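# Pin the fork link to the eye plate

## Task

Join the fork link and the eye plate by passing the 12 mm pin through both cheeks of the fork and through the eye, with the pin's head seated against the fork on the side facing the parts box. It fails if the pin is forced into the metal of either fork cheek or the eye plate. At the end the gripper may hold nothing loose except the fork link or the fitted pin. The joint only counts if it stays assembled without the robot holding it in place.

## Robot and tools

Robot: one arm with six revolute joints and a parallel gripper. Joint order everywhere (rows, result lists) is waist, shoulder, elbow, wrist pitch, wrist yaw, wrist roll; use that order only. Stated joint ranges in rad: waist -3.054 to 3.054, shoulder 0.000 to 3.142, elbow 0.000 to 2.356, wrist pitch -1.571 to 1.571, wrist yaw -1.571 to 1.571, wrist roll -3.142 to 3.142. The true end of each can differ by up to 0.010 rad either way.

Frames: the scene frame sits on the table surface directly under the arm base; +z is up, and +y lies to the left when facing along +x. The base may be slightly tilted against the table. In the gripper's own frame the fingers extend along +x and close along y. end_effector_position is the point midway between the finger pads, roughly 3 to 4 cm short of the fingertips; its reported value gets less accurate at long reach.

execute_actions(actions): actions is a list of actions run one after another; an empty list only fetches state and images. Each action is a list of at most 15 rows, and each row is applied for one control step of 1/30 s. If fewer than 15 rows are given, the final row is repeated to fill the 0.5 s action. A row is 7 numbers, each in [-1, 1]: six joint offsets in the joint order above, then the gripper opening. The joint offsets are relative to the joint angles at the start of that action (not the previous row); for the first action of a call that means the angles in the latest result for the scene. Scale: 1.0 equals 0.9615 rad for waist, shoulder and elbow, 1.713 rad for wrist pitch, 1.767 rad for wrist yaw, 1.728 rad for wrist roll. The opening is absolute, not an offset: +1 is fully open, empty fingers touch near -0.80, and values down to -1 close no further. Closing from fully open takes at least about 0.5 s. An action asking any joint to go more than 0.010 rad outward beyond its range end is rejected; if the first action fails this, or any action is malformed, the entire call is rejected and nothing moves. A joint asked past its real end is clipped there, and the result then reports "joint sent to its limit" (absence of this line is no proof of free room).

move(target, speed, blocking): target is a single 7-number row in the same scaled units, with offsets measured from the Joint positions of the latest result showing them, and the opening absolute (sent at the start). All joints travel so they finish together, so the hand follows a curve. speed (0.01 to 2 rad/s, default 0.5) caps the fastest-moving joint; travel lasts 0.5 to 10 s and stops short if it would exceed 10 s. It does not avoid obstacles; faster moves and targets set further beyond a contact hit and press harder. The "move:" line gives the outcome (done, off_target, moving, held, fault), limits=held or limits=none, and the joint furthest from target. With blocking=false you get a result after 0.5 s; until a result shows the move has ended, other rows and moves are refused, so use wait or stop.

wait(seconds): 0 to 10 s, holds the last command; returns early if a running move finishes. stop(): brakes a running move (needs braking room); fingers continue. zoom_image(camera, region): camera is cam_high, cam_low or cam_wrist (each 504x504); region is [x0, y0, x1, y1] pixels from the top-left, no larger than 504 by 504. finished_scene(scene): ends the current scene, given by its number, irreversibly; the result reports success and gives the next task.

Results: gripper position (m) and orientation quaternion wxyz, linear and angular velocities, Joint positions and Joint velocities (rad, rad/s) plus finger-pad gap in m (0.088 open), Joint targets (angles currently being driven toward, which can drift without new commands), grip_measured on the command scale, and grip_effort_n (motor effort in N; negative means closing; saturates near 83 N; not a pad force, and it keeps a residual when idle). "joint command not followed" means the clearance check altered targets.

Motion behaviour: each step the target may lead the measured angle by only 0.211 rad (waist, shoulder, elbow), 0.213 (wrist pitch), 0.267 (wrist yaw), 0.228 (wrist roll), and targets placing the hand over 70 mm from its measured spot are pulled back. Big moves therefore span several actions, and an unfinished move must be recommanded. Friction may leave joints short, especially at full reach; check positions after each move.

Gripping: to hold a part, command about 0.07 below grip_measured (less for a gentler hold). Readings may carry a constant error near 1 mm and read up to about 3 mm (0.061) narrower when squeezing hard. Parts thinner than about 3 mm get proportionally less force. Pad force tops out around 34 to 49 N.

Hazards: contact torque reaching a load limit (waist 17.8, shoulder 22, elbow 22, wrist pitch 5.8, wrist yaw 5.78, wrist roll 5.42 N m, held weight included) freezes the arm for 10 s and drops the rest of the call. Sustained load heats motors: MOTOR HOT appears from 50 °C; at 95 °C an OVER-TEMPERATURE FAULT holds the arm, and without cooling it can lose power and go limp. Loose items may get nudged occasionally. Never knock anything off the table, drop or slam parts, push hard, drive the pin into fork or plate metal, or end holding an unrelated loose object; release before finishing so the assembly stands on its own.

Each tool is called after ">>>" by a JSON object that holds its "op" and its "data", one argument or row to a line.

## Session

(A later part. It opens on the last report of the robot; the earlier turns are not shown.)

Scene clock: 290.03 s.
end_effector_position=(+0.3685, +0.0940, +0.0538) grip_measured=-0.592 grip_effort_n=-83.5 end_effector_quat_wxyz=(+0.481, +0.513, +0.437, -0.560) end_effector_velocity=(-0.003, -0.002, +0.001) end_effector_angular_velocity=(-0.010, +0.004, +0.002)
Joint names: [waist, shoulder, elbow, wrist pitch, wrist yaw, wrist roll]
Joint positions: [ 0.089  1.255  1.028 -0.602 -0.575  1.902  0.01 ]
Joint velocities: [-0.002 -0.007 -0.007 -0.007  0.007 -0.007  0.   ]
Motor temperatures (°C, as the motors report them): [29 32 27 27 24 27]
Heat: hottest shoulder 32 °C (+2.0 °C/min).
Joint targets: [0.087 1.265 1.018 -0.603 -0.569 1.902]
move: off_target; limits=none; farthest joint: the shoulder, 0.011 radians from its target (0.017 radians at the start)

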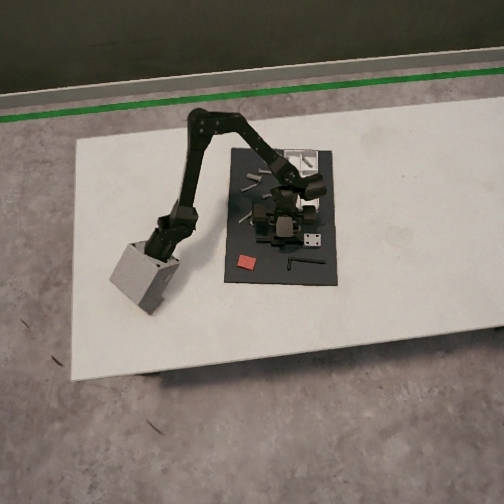

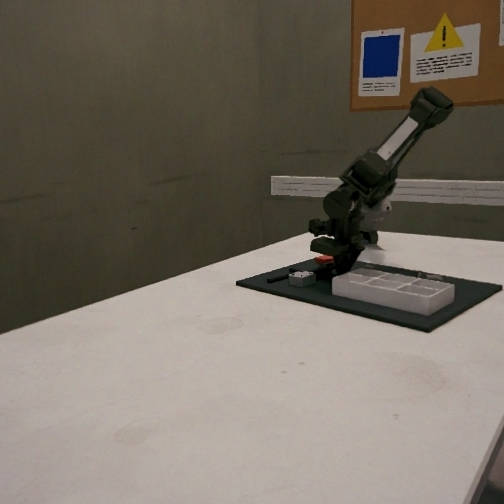

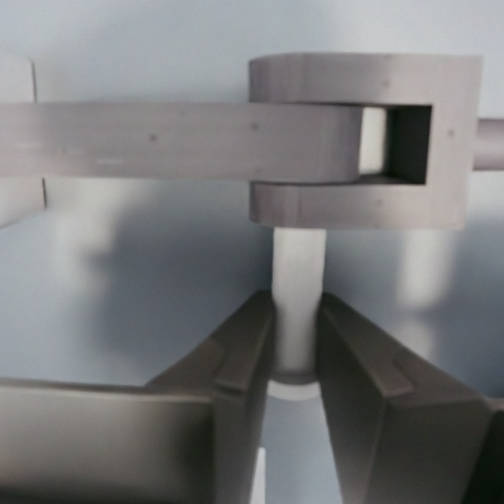

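>>> {"op": "move", "data": {
  "target": [-0.022,0.013,-0.0175,0.0034,-0.0075,-0.0095,-0.66],
  "speed": 0.02
}}

>>> {"op": "move", "data": {
  "target": [-0.022,0.0135,-0.0185,0.003,-0.007,-0.0095,-0.66],
  "speed": 0.02
}}

Scene clock: 295.93 s.
end_effector_position=(+0.3681, +0.0899, +0.0543) grip_measured=-0.592 grip_effort_n=-83.5 end_effector_quat_wxyz=(+0.482, +0.513, +0.438, -0.559) end_effector_velocity=(-0.002, +0.000, +0.001) end_effector_angular_velocity=(+0.005, +0.006, +0.001)
Joint names: [waist, shoulder, elbow, wrist pitch, wrist yaw, wrist roll]
Joint positions: [ 0.074  1.257  1.02  -0.595 -0.586  1.888  0.01 ]
Joint velocities: [-0.002 -0.002 -0.002 -0.007 -0.007 -0.007 -0.   ]
Motor temperatures (°C, as the motors report them): [30 32 27 27 24 27]
Heat: hottest shoulder 32 °C (+2.0 °C/min).
Joint targets: [0.068 1.267 1.011 -0.596 -0.589 1.886]
move: done; limits=none; farthest joint: the shoulder, 0.010 radians from its target (0.013 radians at the start)

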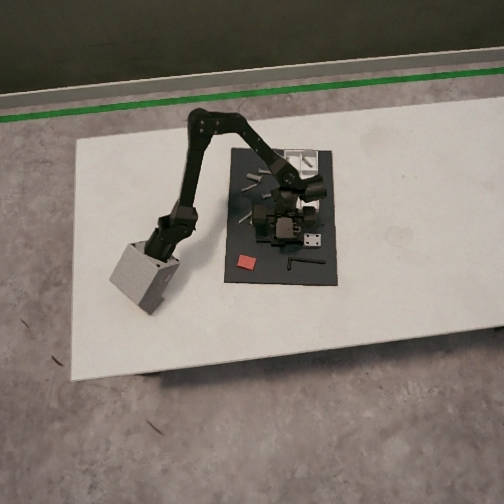

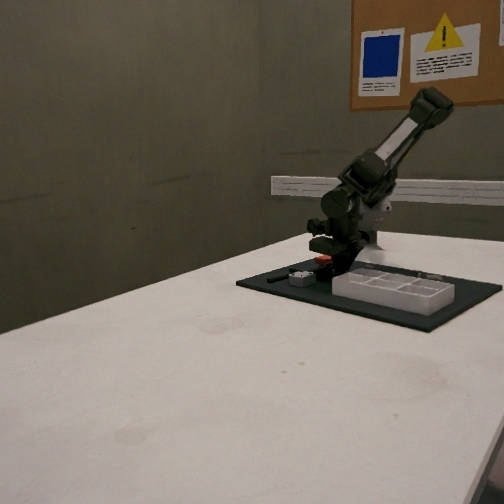

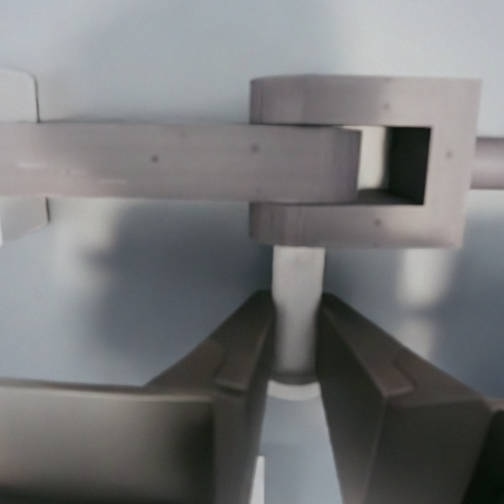

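Scene clock: 297.23 s.
end_effector_position=(+0.3673, +0.0884, +0.0544) grip_measured=-0.592 grip_effort_n=-83.5 end_effector_quat_wxyz=(+0.481, +0.515, +0.443, -0.555) end_effector_velocity=(-0.002, +0.000, +0.000) end_effector_angular_velocity=(+0.016, +0.010, +0.010)
Joint names: [waist, shoulder, elbow, wrist pitch, wrist yaw, wrist roll]
Joint positions: [ 0.065  1.258  1.012 -0.589 -0.604  1.874  0.01 ]
Joint velocities: [-0.007  0.002 -0.002 -0.007 -0.022 -0.022 -0.   ]
Motor temperatures (°C, as the motors report them): [30 32 27 27 24 27]
Heat: hottest shoulder 32 °C (+1.0 °C/min).
Joint targets: [0.053 1.270 1.002 -0.590 -0.599 1.872]
move: off_target; limits=none; farthest joint: the waist, 0.012 radians from its target (0.022 radians at the start)

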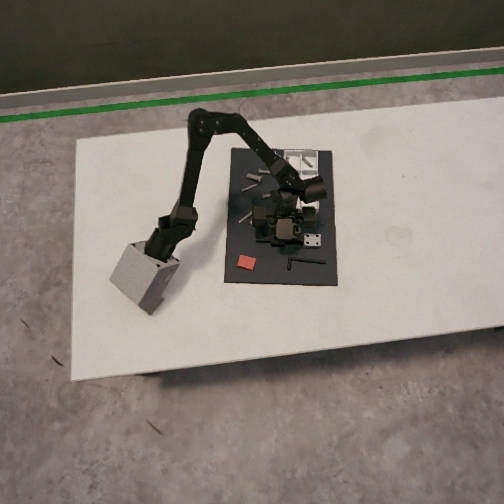

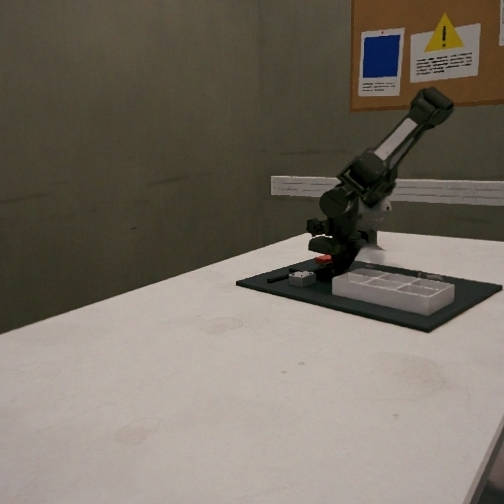

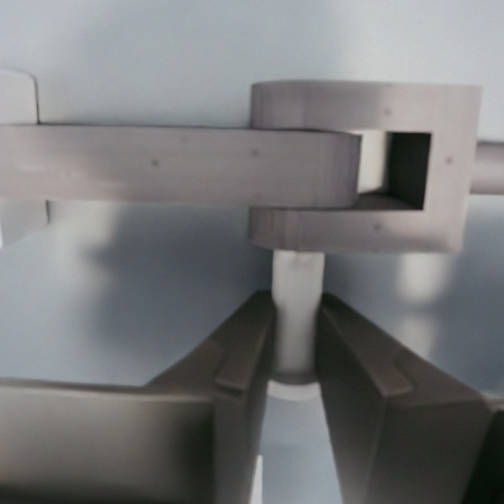

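>>> {"op": "move", "data": {
  "target": [0.008,0.011,0.009,-0.007,0.012,0.0145,-0.66],
  "speed": 0.02
}}

Scene clock: 302.57 s.
end_effector_position=(+0.3676, +0.0889, +0.0542) grip_measured=-0.592 grip_effort_n=-83.5 end_effector_quat_wxyz=(+0.479, +0.516, +0.436, -0.561) end_effector_velocity=(-0.002, -0.002, +0.001) end_effector_angular_velocity=(-0.010, +0.002, -0.013)
Joint names: [waist, shoulder, elbow, wrist pitch, wrist yaw, wrist roll]
Joint positions: [ 0.071  1.258  1.017 -0.595 -0.589  1.894  0.01 ]
Joint velocities: [-0.002 -0.002 -0.002 -0.007  0.007  0.007  0.   ]
Motor temperatures (°C, as the motors report them): [30 31 27 27 24 27]
Heat: hottest shoulder 31 °C (+0.0 °C/min).
Joint targets: [0.072 1.268 1.021 -0.601 -0.582 1.899]
move: done; limits=none; farthest joint: the shoulder, 0.010 radians from its target (0.011 radians at the start)

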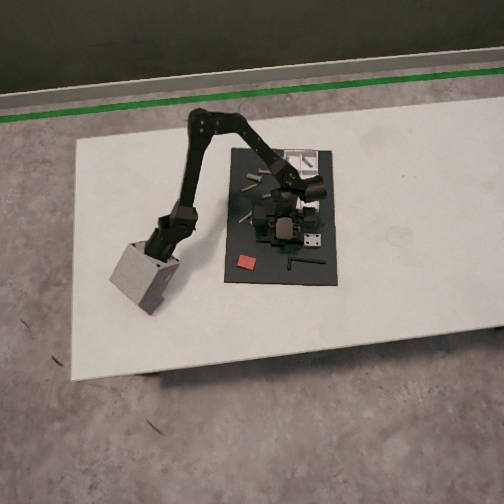

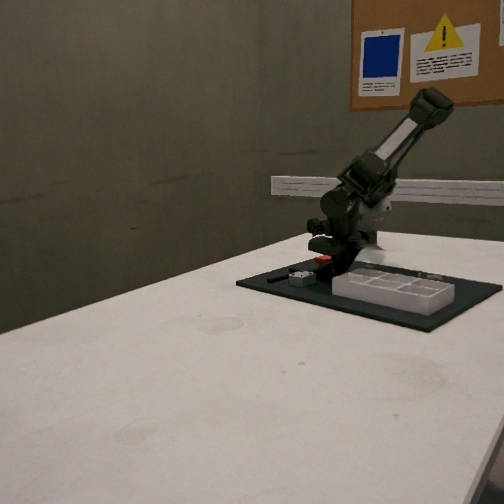

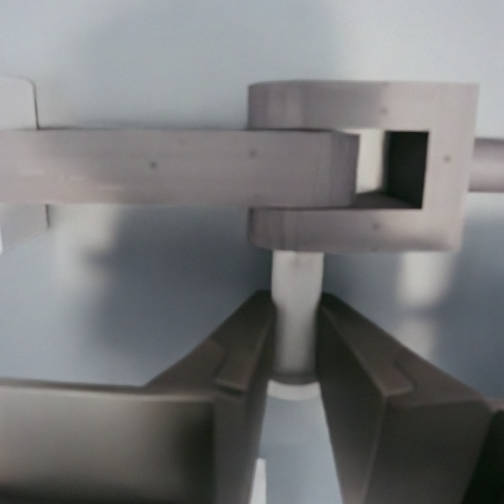

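>>> {"op": "move", "data": {
  "target": [-0.004,-0.014,-0.011,-0.004,0.003,0.002,-0.66],
  "speed": 0.015
}}

>>> {"op": "zoom_image", "data": {
  "camera": "cam_wrist",
  "region": [230,70,430,300]
}}

Scene clock: 307.33 s.
end_effector_position=(+0.3676, +0.0889, +0.0544) grip_measured=-0.592 grip_effort_n=-83.5 end_effector_quat_wxyz=(+0.479, +0.516, +0.436, -0.561) end_effector_velocity=(-0.004, -0.001, +0.002) end_effector_angular_velocity=(-0.011, +0.011, -0.005)
Joint names: [waist, shoulder, elbow, wrist pitch, wrist yaw, wrist roll]
Joint positions: [ 0.071  1.257  1.017 -0.595 -0.589  1.895  0.01 ]
Joint velocities: [-0.002 -0.007 -0.002 -0.022  0.007 -0.007  0.   ]
Motor temperatures (°C, as the motors report them): [30 31 27 27 24 27]
Heat: hottest shoulder 31 °C (+0.0 °C/min).
Joint targets: [0.067 1.245 1.007 -0.602 -0.584 1.898]
move: off_target; limits=none; farthest joint: the shoulder, 0.012 radians from its target (0.014 radians at the start)

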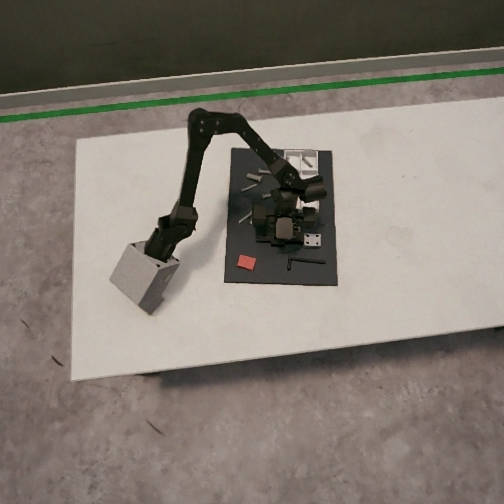

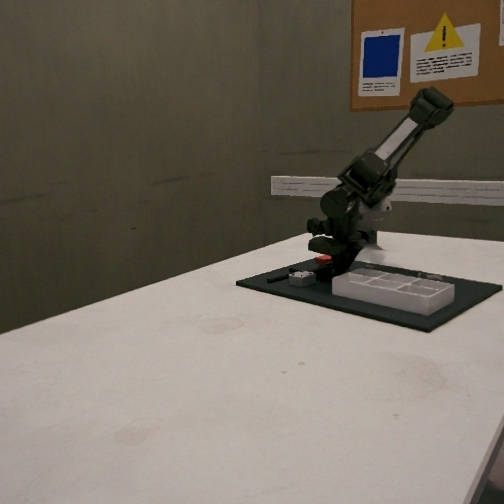

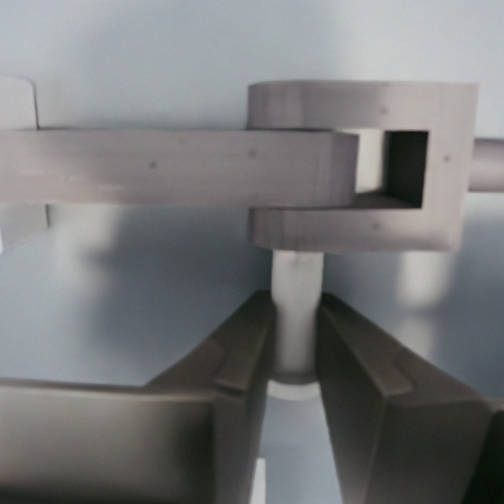

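Region (230, 70, 430, 300) of cam_wrist's 504x504 image, scaled by 2.191, with more detail than that image has; it fills the left 438 columns of this view, and the rest is white.

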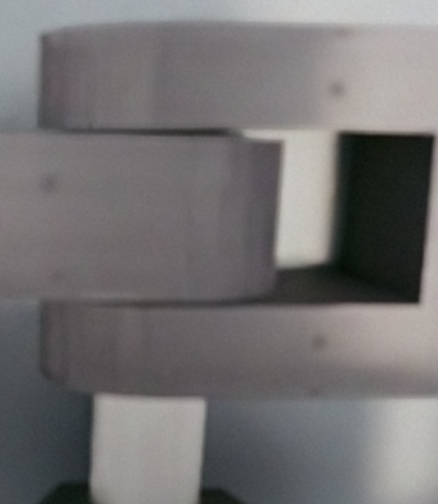

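>>> {"op": "move", "data": {
  "target": [-0.009,0.014,0.012,0,0.002,0,-0.66],
  "speed": 0.015
}}

Scene clock: 312.80 s.
end_effector_position=(+0.3682, +0.0888, +0.0541) grip_measured=-0.592 grip_effort_n=-83.5 end_effector_quat_wxyz=(+0.479, +0.516, +0.436, -0.561) end_effector_velocity=(-0.001, +0.003, +0.001) end_effector_angular_velocity=(+0.020, +0.006, +0.018)
Joint names: [waist, shoulder, elbow, wrist pitch, wrist yaw, wrist roll]
Joint positions: [ 0.071  1.26   1.02  -0.595 -0.589  1.895  0.01 ]
Joint velocities: [-0.002 -0.002  0.002 -0.007 -0.022 -0.022 -0.   ]
Motor temperatures (°C, as the motors report them): [30 32 27 27 24 27]
Heat: hottest shoulder 32 °C (+0.0 °C/min).
Joint targets: [0.063 1.271 1.029 -0.595 -0.585 1.895]
move: done; limits=none; farthest joint: the shoulder, 0.010 radians from its target (0.013 radians at the start)

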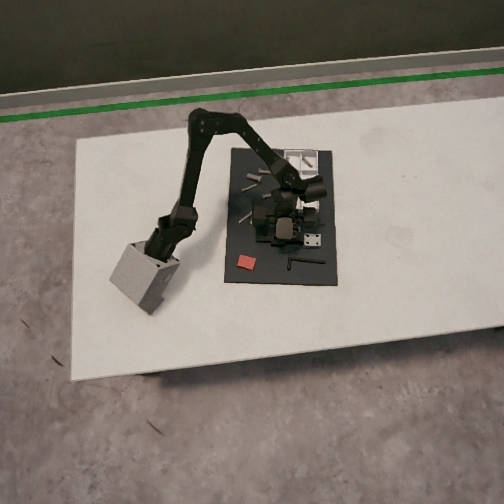

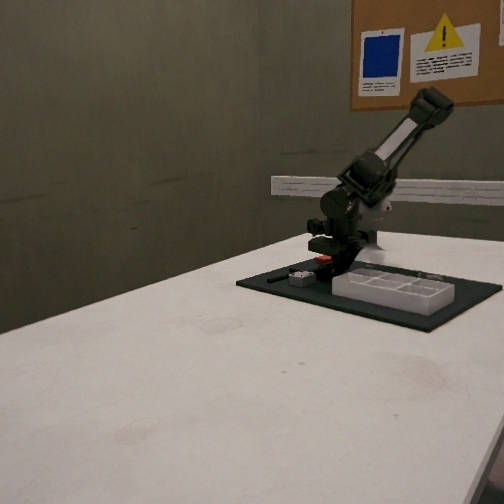

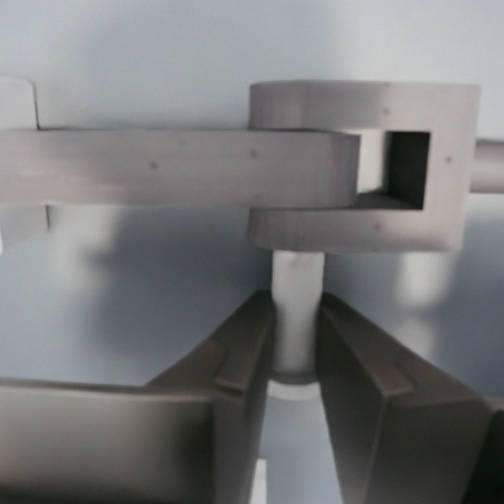

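>>> {"op": "move", "data": {
  "target": [0,0,0,0,0,0,-0.4]
}}

>>> {"op": "zoom_image", "data": {
  "camera": "cam_wrist",
  "region": [200,170,430,420]
}}

Scene clock: 317.63 s.
end_effector_position=(+0.3682, +0.0888, +0.0541) grip_measured=-0.404 grip_effort_n=18.4 end_effector_quat_wxyz=(+0.479, +0.516, +0.436, -0.561) end_effector_velocity=(+0.001, +0.003, +0.000) end_effector_angular_velocity=(+0.021, -0.002, +0.025)
Joint names: [waist, shoulder, elbow, wrist pitch, wrist yaw, wrist roll]
Joint positions: [ 0.071  1.26   1.02  -0.595 -0.589  1.895  0.019]
Joint velocities: [-0.002 -0.002 -0.002  0.007 -0.022 -0.022 -0.   ]
Motor temperatures (°C, as the motors report them): [30 32 27 27 24 27]
Heat: hottest shoulder 32 °C (+0.0 °C/min).
Joint targets: [0.071 1.260 1.020 -0.595 -0.589 1.895]
move: done; limits=none; farthest joint: the waist, 0.000 radians from its target (0.000 radians at the start)

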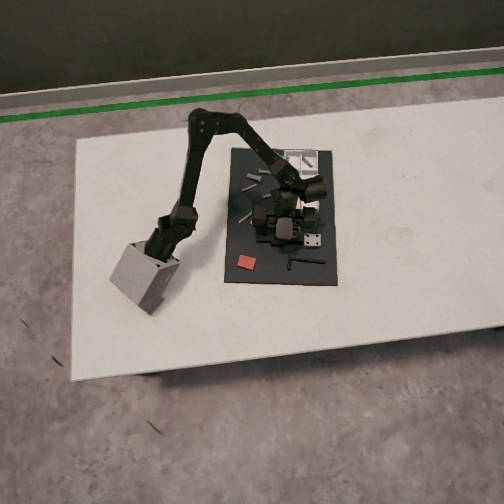

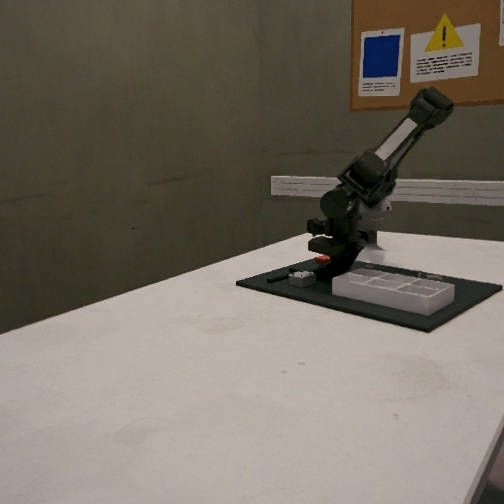

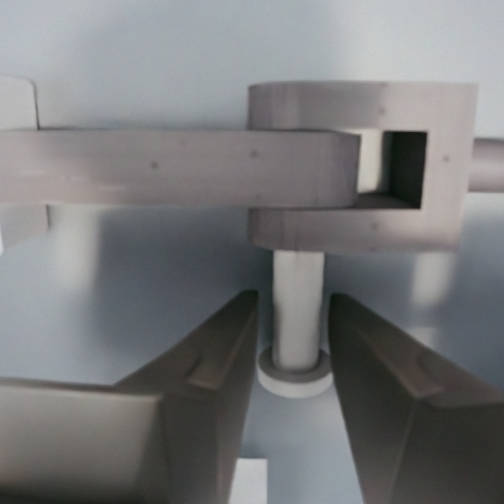

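Region (200, 170, 430, 420) of cam_wrist's 504x504 image, scaled by 2.016, with more detail than that image has; it fills the left 464 columns of this view, and the rest is white.

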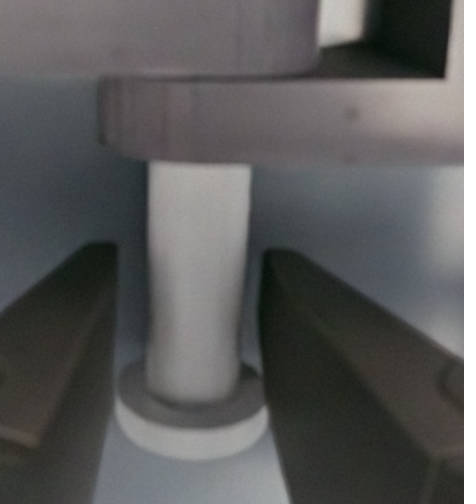

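>>> {"op": "move", "data": {
  "target": [0,0,0,0,0,0,-0.63]
}}

>>> {"op": "move", "data": {
  "target": [-0.034,0.011,-0.028,0.012,-0.0275,-0.012,-0.63],
  "speed": 0.03
}}

Scene clock: 324.73 s.
end_effector_position=(+0.3682, +0.0888, +0.0541) grip_measured=-0.589 grip_effort_n=-83.5 end_effector_quat_wxyz=(+0.479, +0.516, +0.436, -0.561) end_effector_velocity=(-0.005, -0.000, +0.001) end_effector_angular_velocity=(+0.003, +0.016, -0.023)
Joint names: [waist, shoulder, elbow, wrist pitch, wrist yaw, wrist roll]
Joint positions: [ 0.071  1.26   1.02  -0.595 -0.589  1.895  0.01 ]
Joint velocities: [-0.002 -0.002 -0.002 -0.022 -0.007  0.007 -0.   ]
Motor temperatures (°C, as the motors report them): [30 32 27 27 24 27]
Heat: hottest shoulder 32 °C (+1.0 °C/min).
Joint targets: [0.071 1.260 1.020 -0.595 -0.589 1.895]
move: done; limits=none; farthest joint: the waist, 0.000 radians from its target (0.000 radians at the start)

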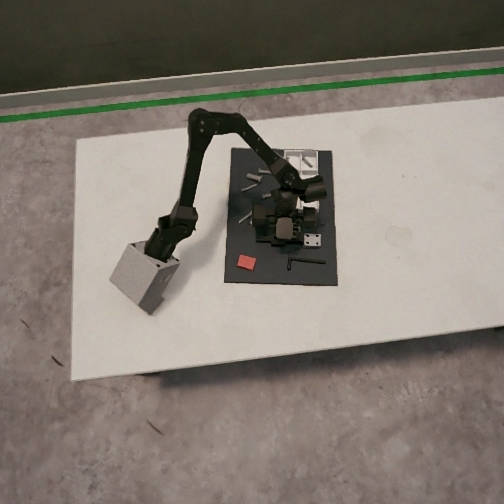

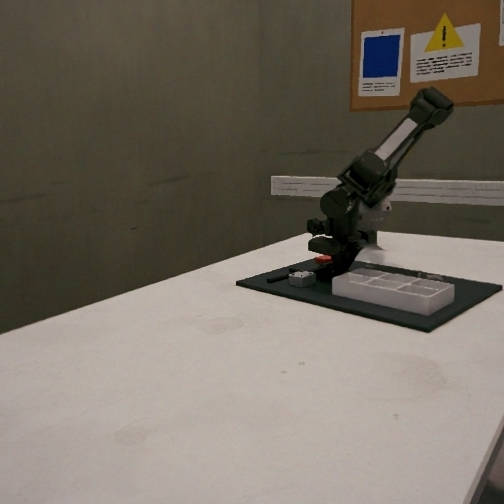

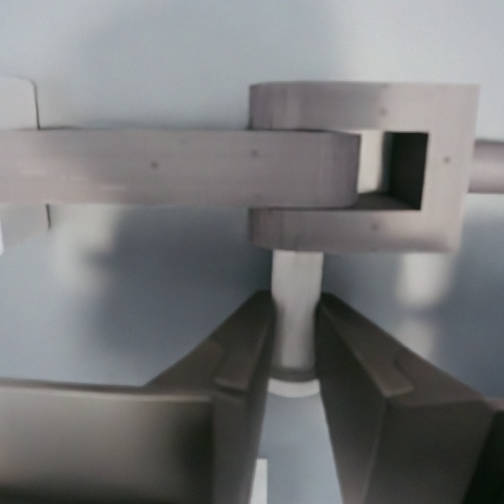

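Scene clock: 326.63 s.
end_effector_position=(+0.3676, +0.0873, +0.0549) grip_measured=-0.589 grip_effort_n=-83.5 end_effector_quat_wxyz=(+0.473, +0.525, +0.445, -0.550) end_effector_velocity=(-0.007, -0.002, +0.001) end_effector_angular_velocity=(-0.002, +0.025, -0.020)
Joint names: [waist, shoulder, elbow, wrist pitch, wrist yaw, wrist roll]
Joint positions: [ 0.047  1.26   1.002 -0.575 -0.639  1.877  0.01 ]
Joint velocities: [-0.007 -0.002 -0.002 -0.037 -0.007 -0.007 -0.   ]
Motor temperatures (°C, as the motors report them): [30 32 27 27 24 27]
Heat: hottest shoulder 32 °C (+1.0 °C/min).
Joint targets: [0.039 1.271 0.993 -0.574 -0.637 1.874]
move: done; limits=none; farthest joint: the shoulder, 0.010 radians from its target (0.010 radians at the start)

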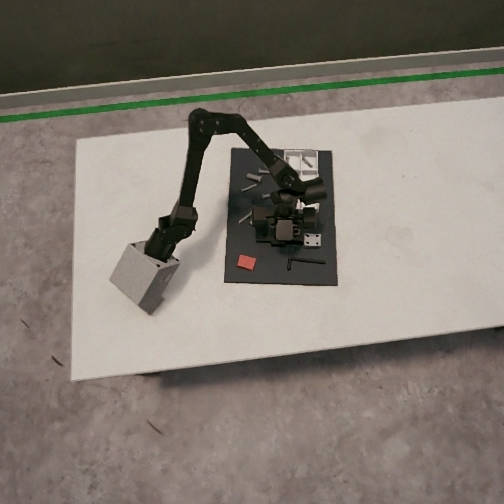

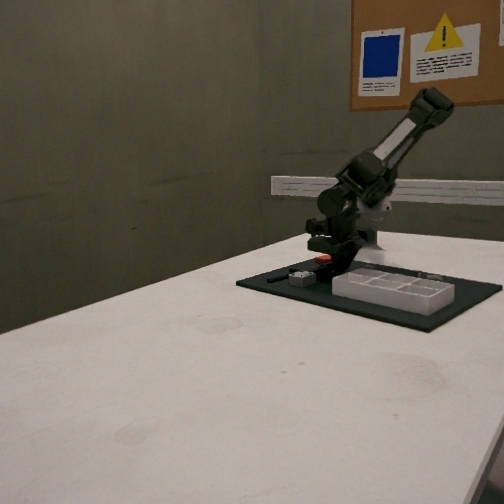

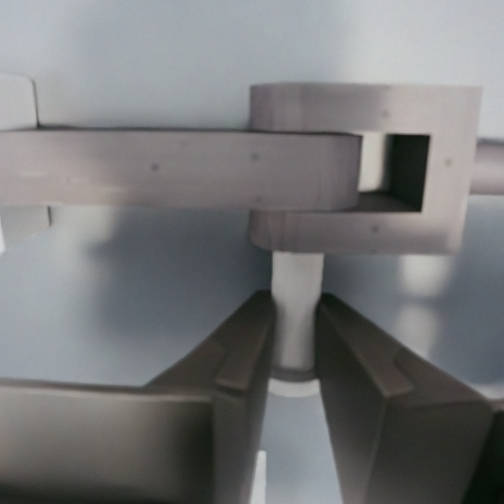

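>>> {"op": "move", "data": {
  "target": [-0.003,-0.016,-0.017,-0.003,0.005,0.008,-0.63],
  "speed": 0.015
}}

Scene clock: 330.23 s.
end_effector_position=(+0.3670, +0.0875, +0.0557) grip_measured=-0.589 grip_effort_n=-83.5 end_effector_quat_wxyz=(+0.472, +0.527, +0.442, -0.552) end_effector_velocity=(+0.001, +0.001, +0.001) end_effector_angular_velocity=(+0.007, -0.005, +0.011)
Joint names: [waist, shoulder, elbow, wrist pitch, wrist yaw, wrist roll]
Joint positions: [ 0.047  1.254  0.999 -0.574 -0.637  1.885  0.01 ]
Joint velocities: [-0.002 -0.002 -0.002  0.007 -0.007 -0.007 -0.   ]
Motor temperatures (°C, as the motors report them): [30 32 27 27 24 27]
Heat: hottest shoulder 32 °C (+1.0 °C/min).
Joint targets: [0.044 1.245 0.986 -0.580 -0.630 1.890]
move: off_target; limits=none; farthest joint: the elbow, 0.013 radians from its target (0.017 radians at the start)

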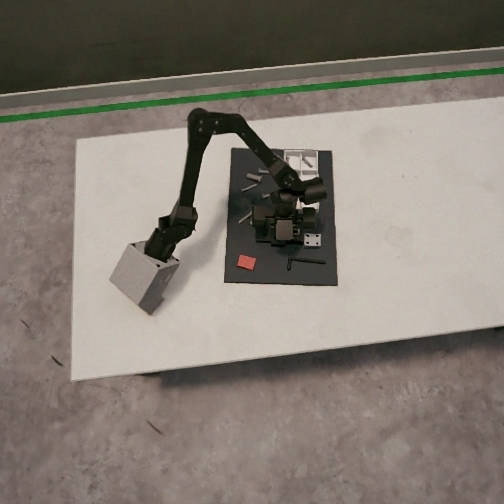

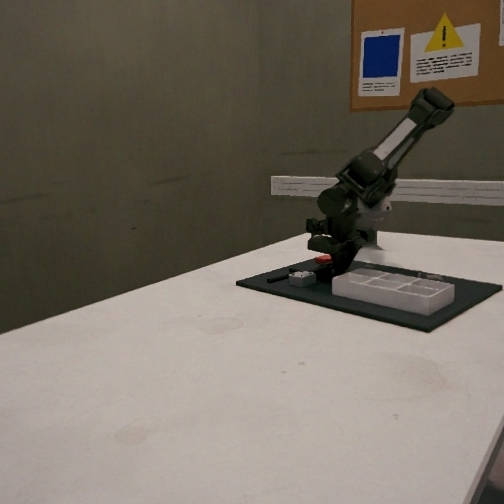

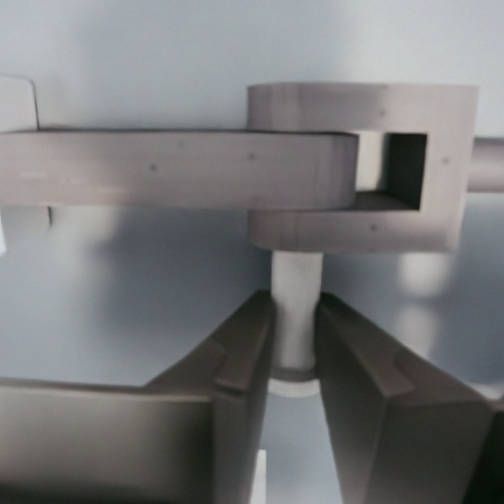

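>>> {"op": "move", "data": {
  "target": [-0.01,0.021,0.019,0.001,0.003,-0.002,-0.63],
  "speed": 0.015
}}

Scene clock: 334.17 s.
end_effector_position=(+0.3685, +0.0874, +0.0550) grip_measured=-0.589 grip_effort_n=-83.5 end_effector_quat_wxyz=(+0.471, +0.527, +0.443, -0.552) end_effector_velocity=(+0.001, +0.001, +0.001) end_effector_angular_velocity=(+0.007, -0.006, -0.004)
Joint names: [waist, shoulder, elbow, wrist pitch, wrist yaw, wrist roll]
Joint positions: [ 0.047  1.262  1.006 -0.576 -0.638  1.885  0.01 ]
Joint velocities: [-0.002 -0.002 -0.002  0.007 -0.007  0.007 -0.   ]
Motor temperatures (°C, as the motors report them): [30 32 27 27 24 27]
Heat: hottest shoulder 32 °C (+1.0 °C/min).
Joint targets: [0.037 1.275 1.017 -0.572 -0.632 1.882]
move: off_target; limits=none; farthest joint: the shoulder, 0.012 radians from its target (0.020 radians at the start)

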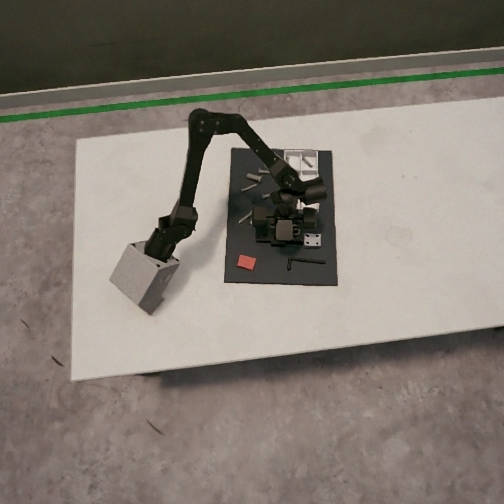

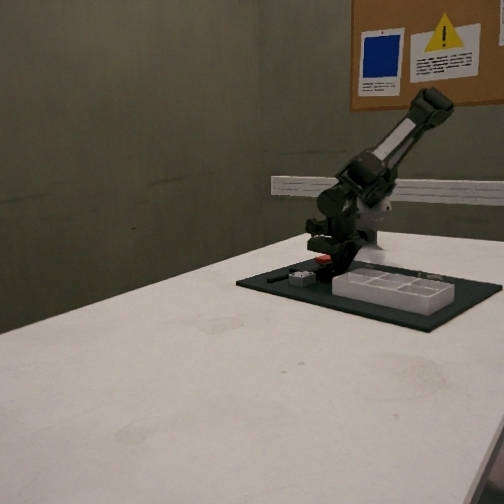

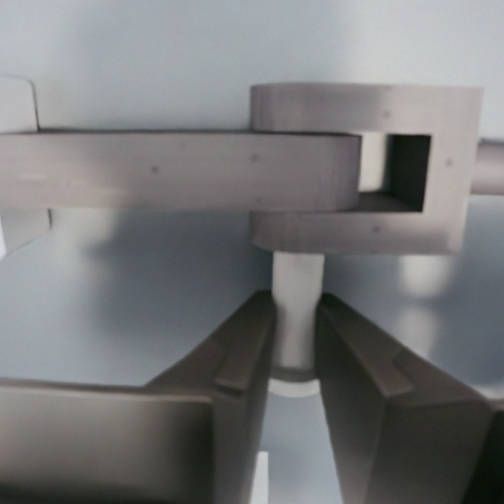

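>>> {"op": "move", "data": {
  "target": [-0.009,0.017,0.021,0.008,0.003,-0.004,-0.63],
  "speed": 0.015
}}

Scene clock: 339.67 s.
end_effector_position=(+0.3692, +0.0875, +0.0547) grip_measured=-0.589 grip_effort_n=-83.5 end_effector_quat_wxyz=(+0.471, +0.526, +0.444, -0.551) end_effector_velocity=(-0.004, +0.004, -0.000) end_effector_angular_velocity=(+0.033, +0.014, +0.012)
Joint names: [waist, shoulder, elbow, wrist pitch, wrist yaw, wrist roll]
Joint positions: [ 0.047  1.265  1.009 -0.576 -0.639  1.882  0.01 ]
Joint velocities: [-0.002 -0.002 -0.007 -0.007 -0.037 -0.022 -0.   ]
Motor temperatures (°C, as the motors report them): [30 32 28 27 24 27]
Heat: hottest shoulder 32 °C (+1.0 °C/min).
Joint targets: [0.039 1.278 1.026 -0.563 -0.633 1.878]
move: off_target; limits=none; farthest joint: the elbow, 0.017 radians from its target (0.020 radians at the start)

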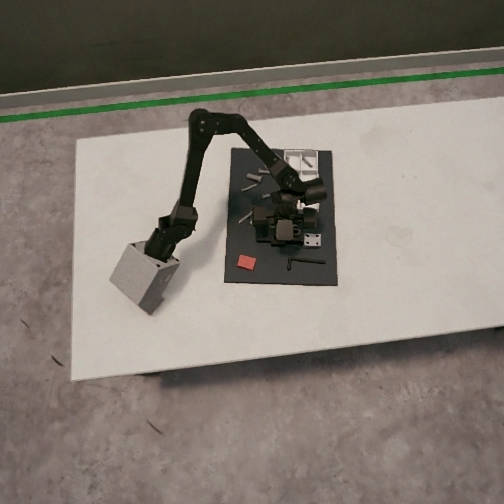

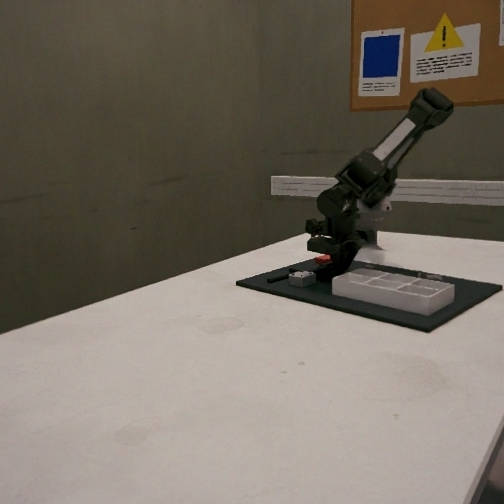

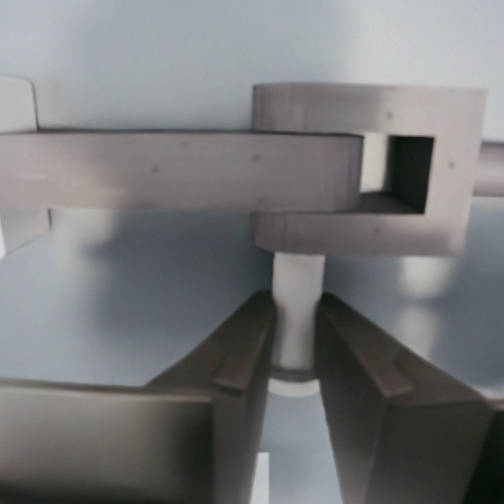

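>>> {"op": "execute_actions", "data": {
  "actions": [
    [[0,0,-0.004,0,0,0,-0.63]],
    [[0,0,0,0,0,0,-0.25]]
  ]
}}

>>> {"op": "move", "data": {
  "target": [-0.11,-0.085,0.055,-0.105,-0.042,-0.06,-0.25],
  "speed": 0.3
}}

>>> {"op": "move", "data": {
  "target": [-0.133,-0.112,-0.305,0.058,-0.075,-0.978,-0.25],
  "speed": 1.2
}}

Scene clock: 345.93 s.
end_effector_position=(+0.3687, +0.0875, +0.0547) grip_measured=-0.257 grip_effort_n=18.4 end_effector_quat_wxyz=(+0.470, +0.526, +0.444, -0.552) end_effector_velocity=(-0.002, +0.000, +0.001) end_effector_angular_velocity=(+0.005, +0.006, +0.001)
Joint names: [waist, shoulder, elbow, wrist pitch, wrist yaw, wrist roll]
Joint positions: [ 0.047  1.265  1.009 -0.579 -0.64   1.882  0.026]
Joint velocities: [-0.002 -0.002 -0.002 -0.007 -0.007 -0.007  0.002]
Motor temperatures (°C, as the motors report them): [30 32 28 27 24 27]
Heat: hottest shoulder 32 °C (+0.0 °C/min).
Joint targets: [0.047 1.265 1.009 -0.579 -0.640 1.882]

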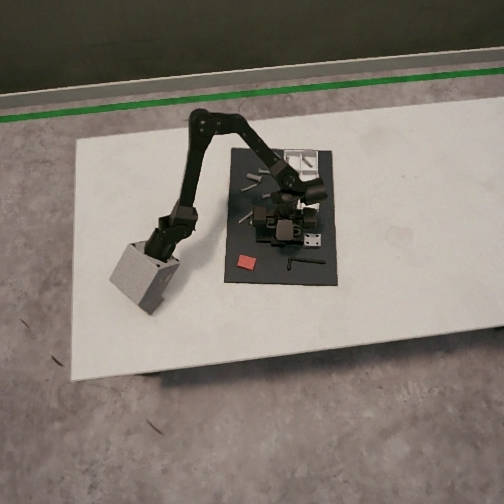

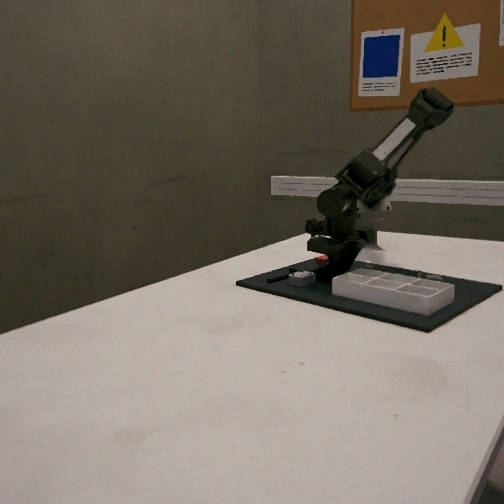

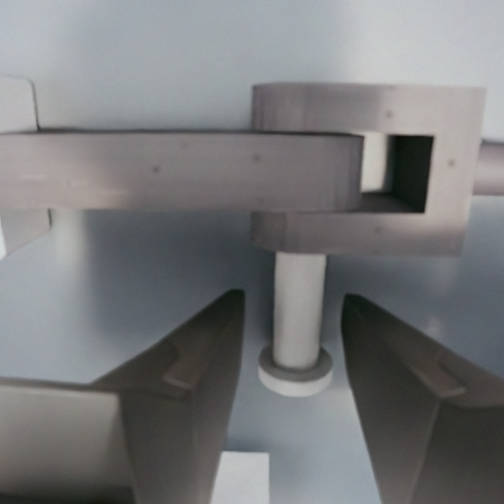

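Scene clock: 347.07 s.
end_effector_position=(+0.3653, +0.0901, +0.0925) grip_measured=-0.254 grip_effort_n=18.4 end_effector_quat_wxyz=(+0.470, +0.526, +0.445, -0.551) end_effector_velocity=(-0.001, -0.001, +0.001) end_effector_angular_velocity=(+0.003, +0.001, -0.017)
Joint names: [waist, shoulder, elbow, wrist pitch, wrist yaw, wrist roll]
Joint positions: [-0.055  1.193  1.055 -0.757 -0.709  1.781  0.027]
Joint velocities: [-0.007 -0.002 -0.002 -0.007 -0.007  0.007 -0.   ]
Motor temperatures (°C, as the motors report them): [30 32 28 27 24 27]
Heat: hottest shoulder 32 °C (+0.0 °C/min).
Joint targets: [-0.059 1.184 1.062 -0.759 -0.714 1.779]
move: done; limits=none; farthest joint: the shoulder, 0.010 radians from its target (0.082 radians at the start)

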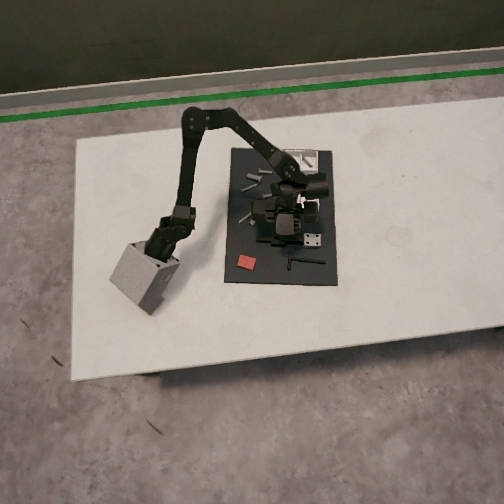

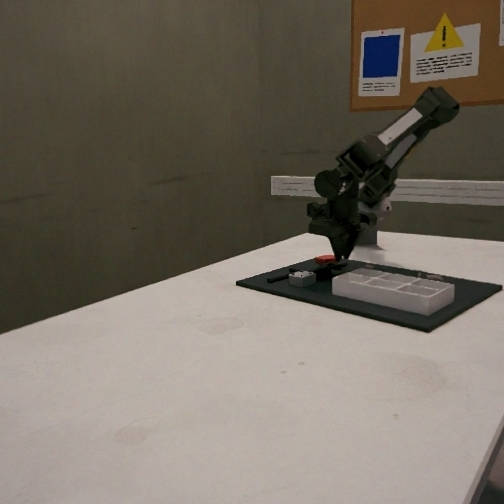

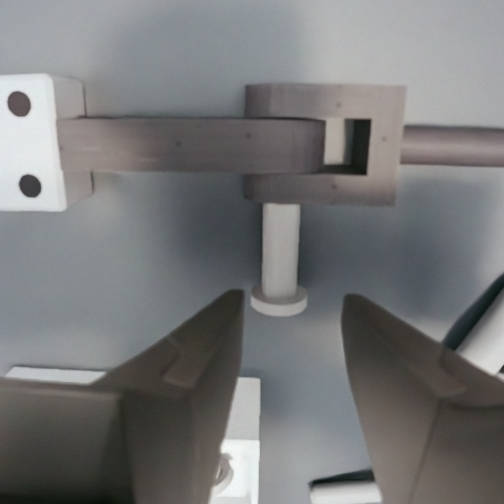

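Scene clock: 349.27 s.
end_effector_position=(+0.3066, +0.0582, +0.0874) grip_measured=-0.254 grip_effort_n=17.9 end_effector_quat_wxyz=(+0.706, +0.065, +0.703, -0.062) end_effector_velocity=(-0.001, +0.004, +0.001) end_effector_angular_velocity=(+0.020, -0.002, +0.019)
Joint names: [waist, shoulder, elbow, wrist pitch, wrist yaw, wrist roll]
Joint positions: [-0.179  1.094  0.769 -0.659 -0.836  0.094  0.027]
Joint velocities: [-0.002 -0.007 -0.002 -0.007 -0.022 -0.022  0.   ]
Motor temperatures (°C, as the motors report them): [30 32 28 27 24 27]
Heat: hottest shoulder 32 °C (+0.0 °C/min).
Joint targets: [-0.183 1.086 0.762 -0.658 -0.841 0.092]
move: done; limits=none; farthest joint: the shoulder, 0.008 radians from its target (0.108 radians at the start)

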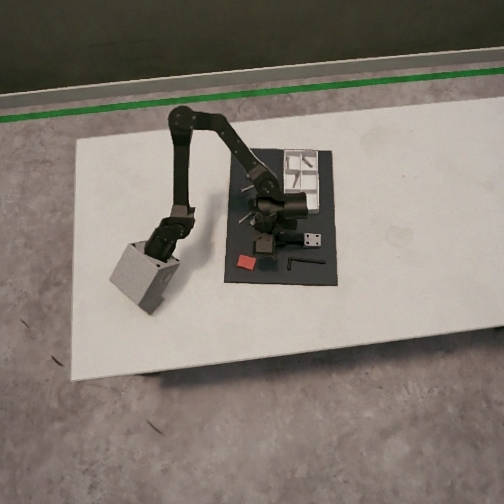

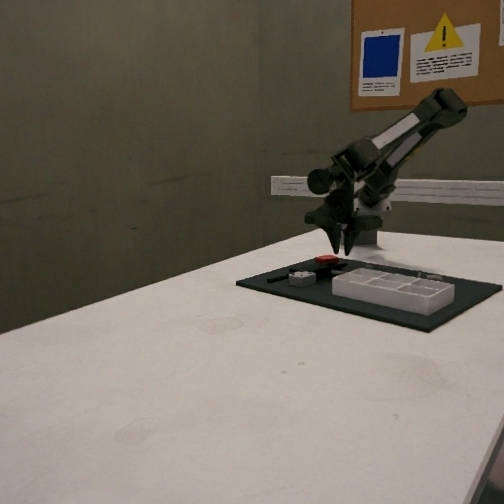

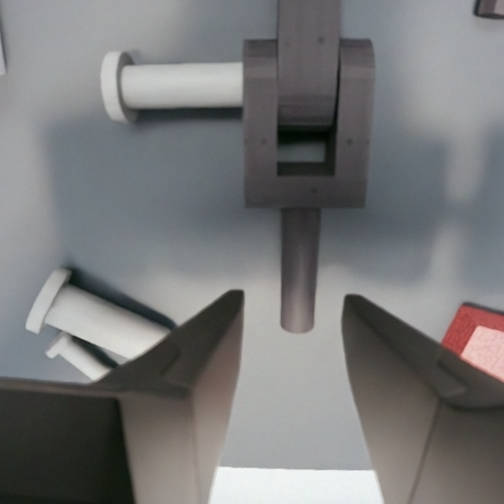

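>>> {"op": "zoom_image", "data": {
  "camera": "cam_wrist",
  "region": [190,20,350,160]
}}

Region (190, 20, 350, 160) of cam_wrist's 504x504 image, scaled by 3.150, with more detail than that image has; it fills the top 441 rows of this view, and the rest is white.

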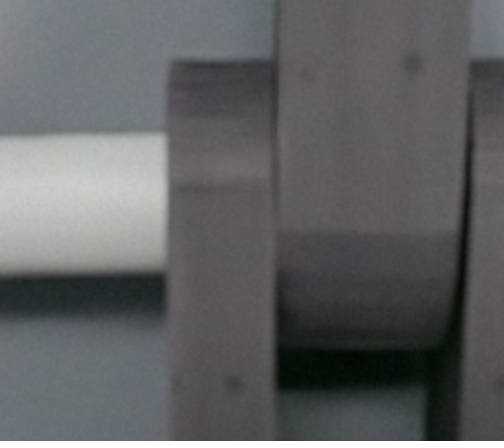

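>>> {"op": "move", "data": {
  "target": [0.025,0.166,0.245,-0.028,0.011,0.0185,1]
}}

Scene clock: 359.03 s.
end_effector_position=(+0.3608, +0.0628, +0.0898) grip_measured=+1.000 grip_effort_n=18.8 end_effector_quat_wxyz=(+0.709, +0.062, +0.700, -0.061) end_effector_velocity=(-0.003, +0.002, +0.001) end_effector_angular_velocity=(+0.006, +0.010, +0.008)
Joint names: [waist, shoulder, elbow, wrist pitch, wrist yaw, wrist roll]
Joint positions: [-0.158  1.244  0.996 -0.706 -0.822  0.124  0.088]
Joint velocities: [-0.002 -0.002  0.002 -0.022 -0.007 -0.022  0.   ]
Motor temperatures (°C, as the motors report them): [30 31 28 27 24 27]
Heat: hottest shoulder 31 °C (-1.0 °C/min).
Joint targets: [-0.155 1.253 1.004 -0.707 -0.817 0.126]
move: done; limits=none; farthest joint: the shoulder, 0.010 radians from its target (0.160 radians at the start)

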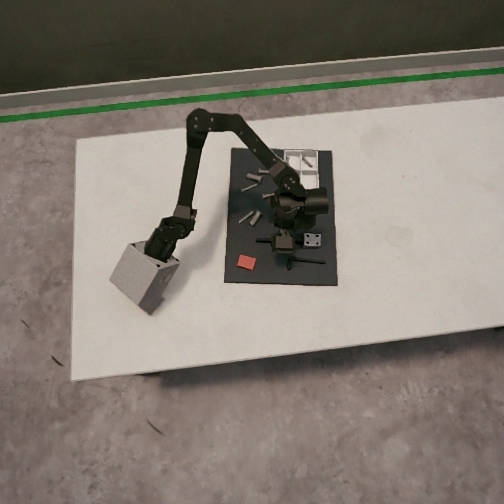

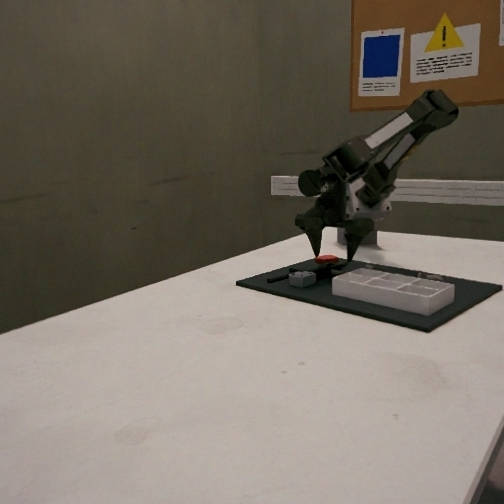

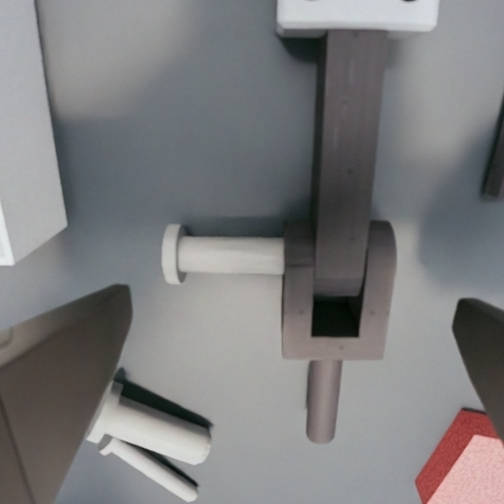

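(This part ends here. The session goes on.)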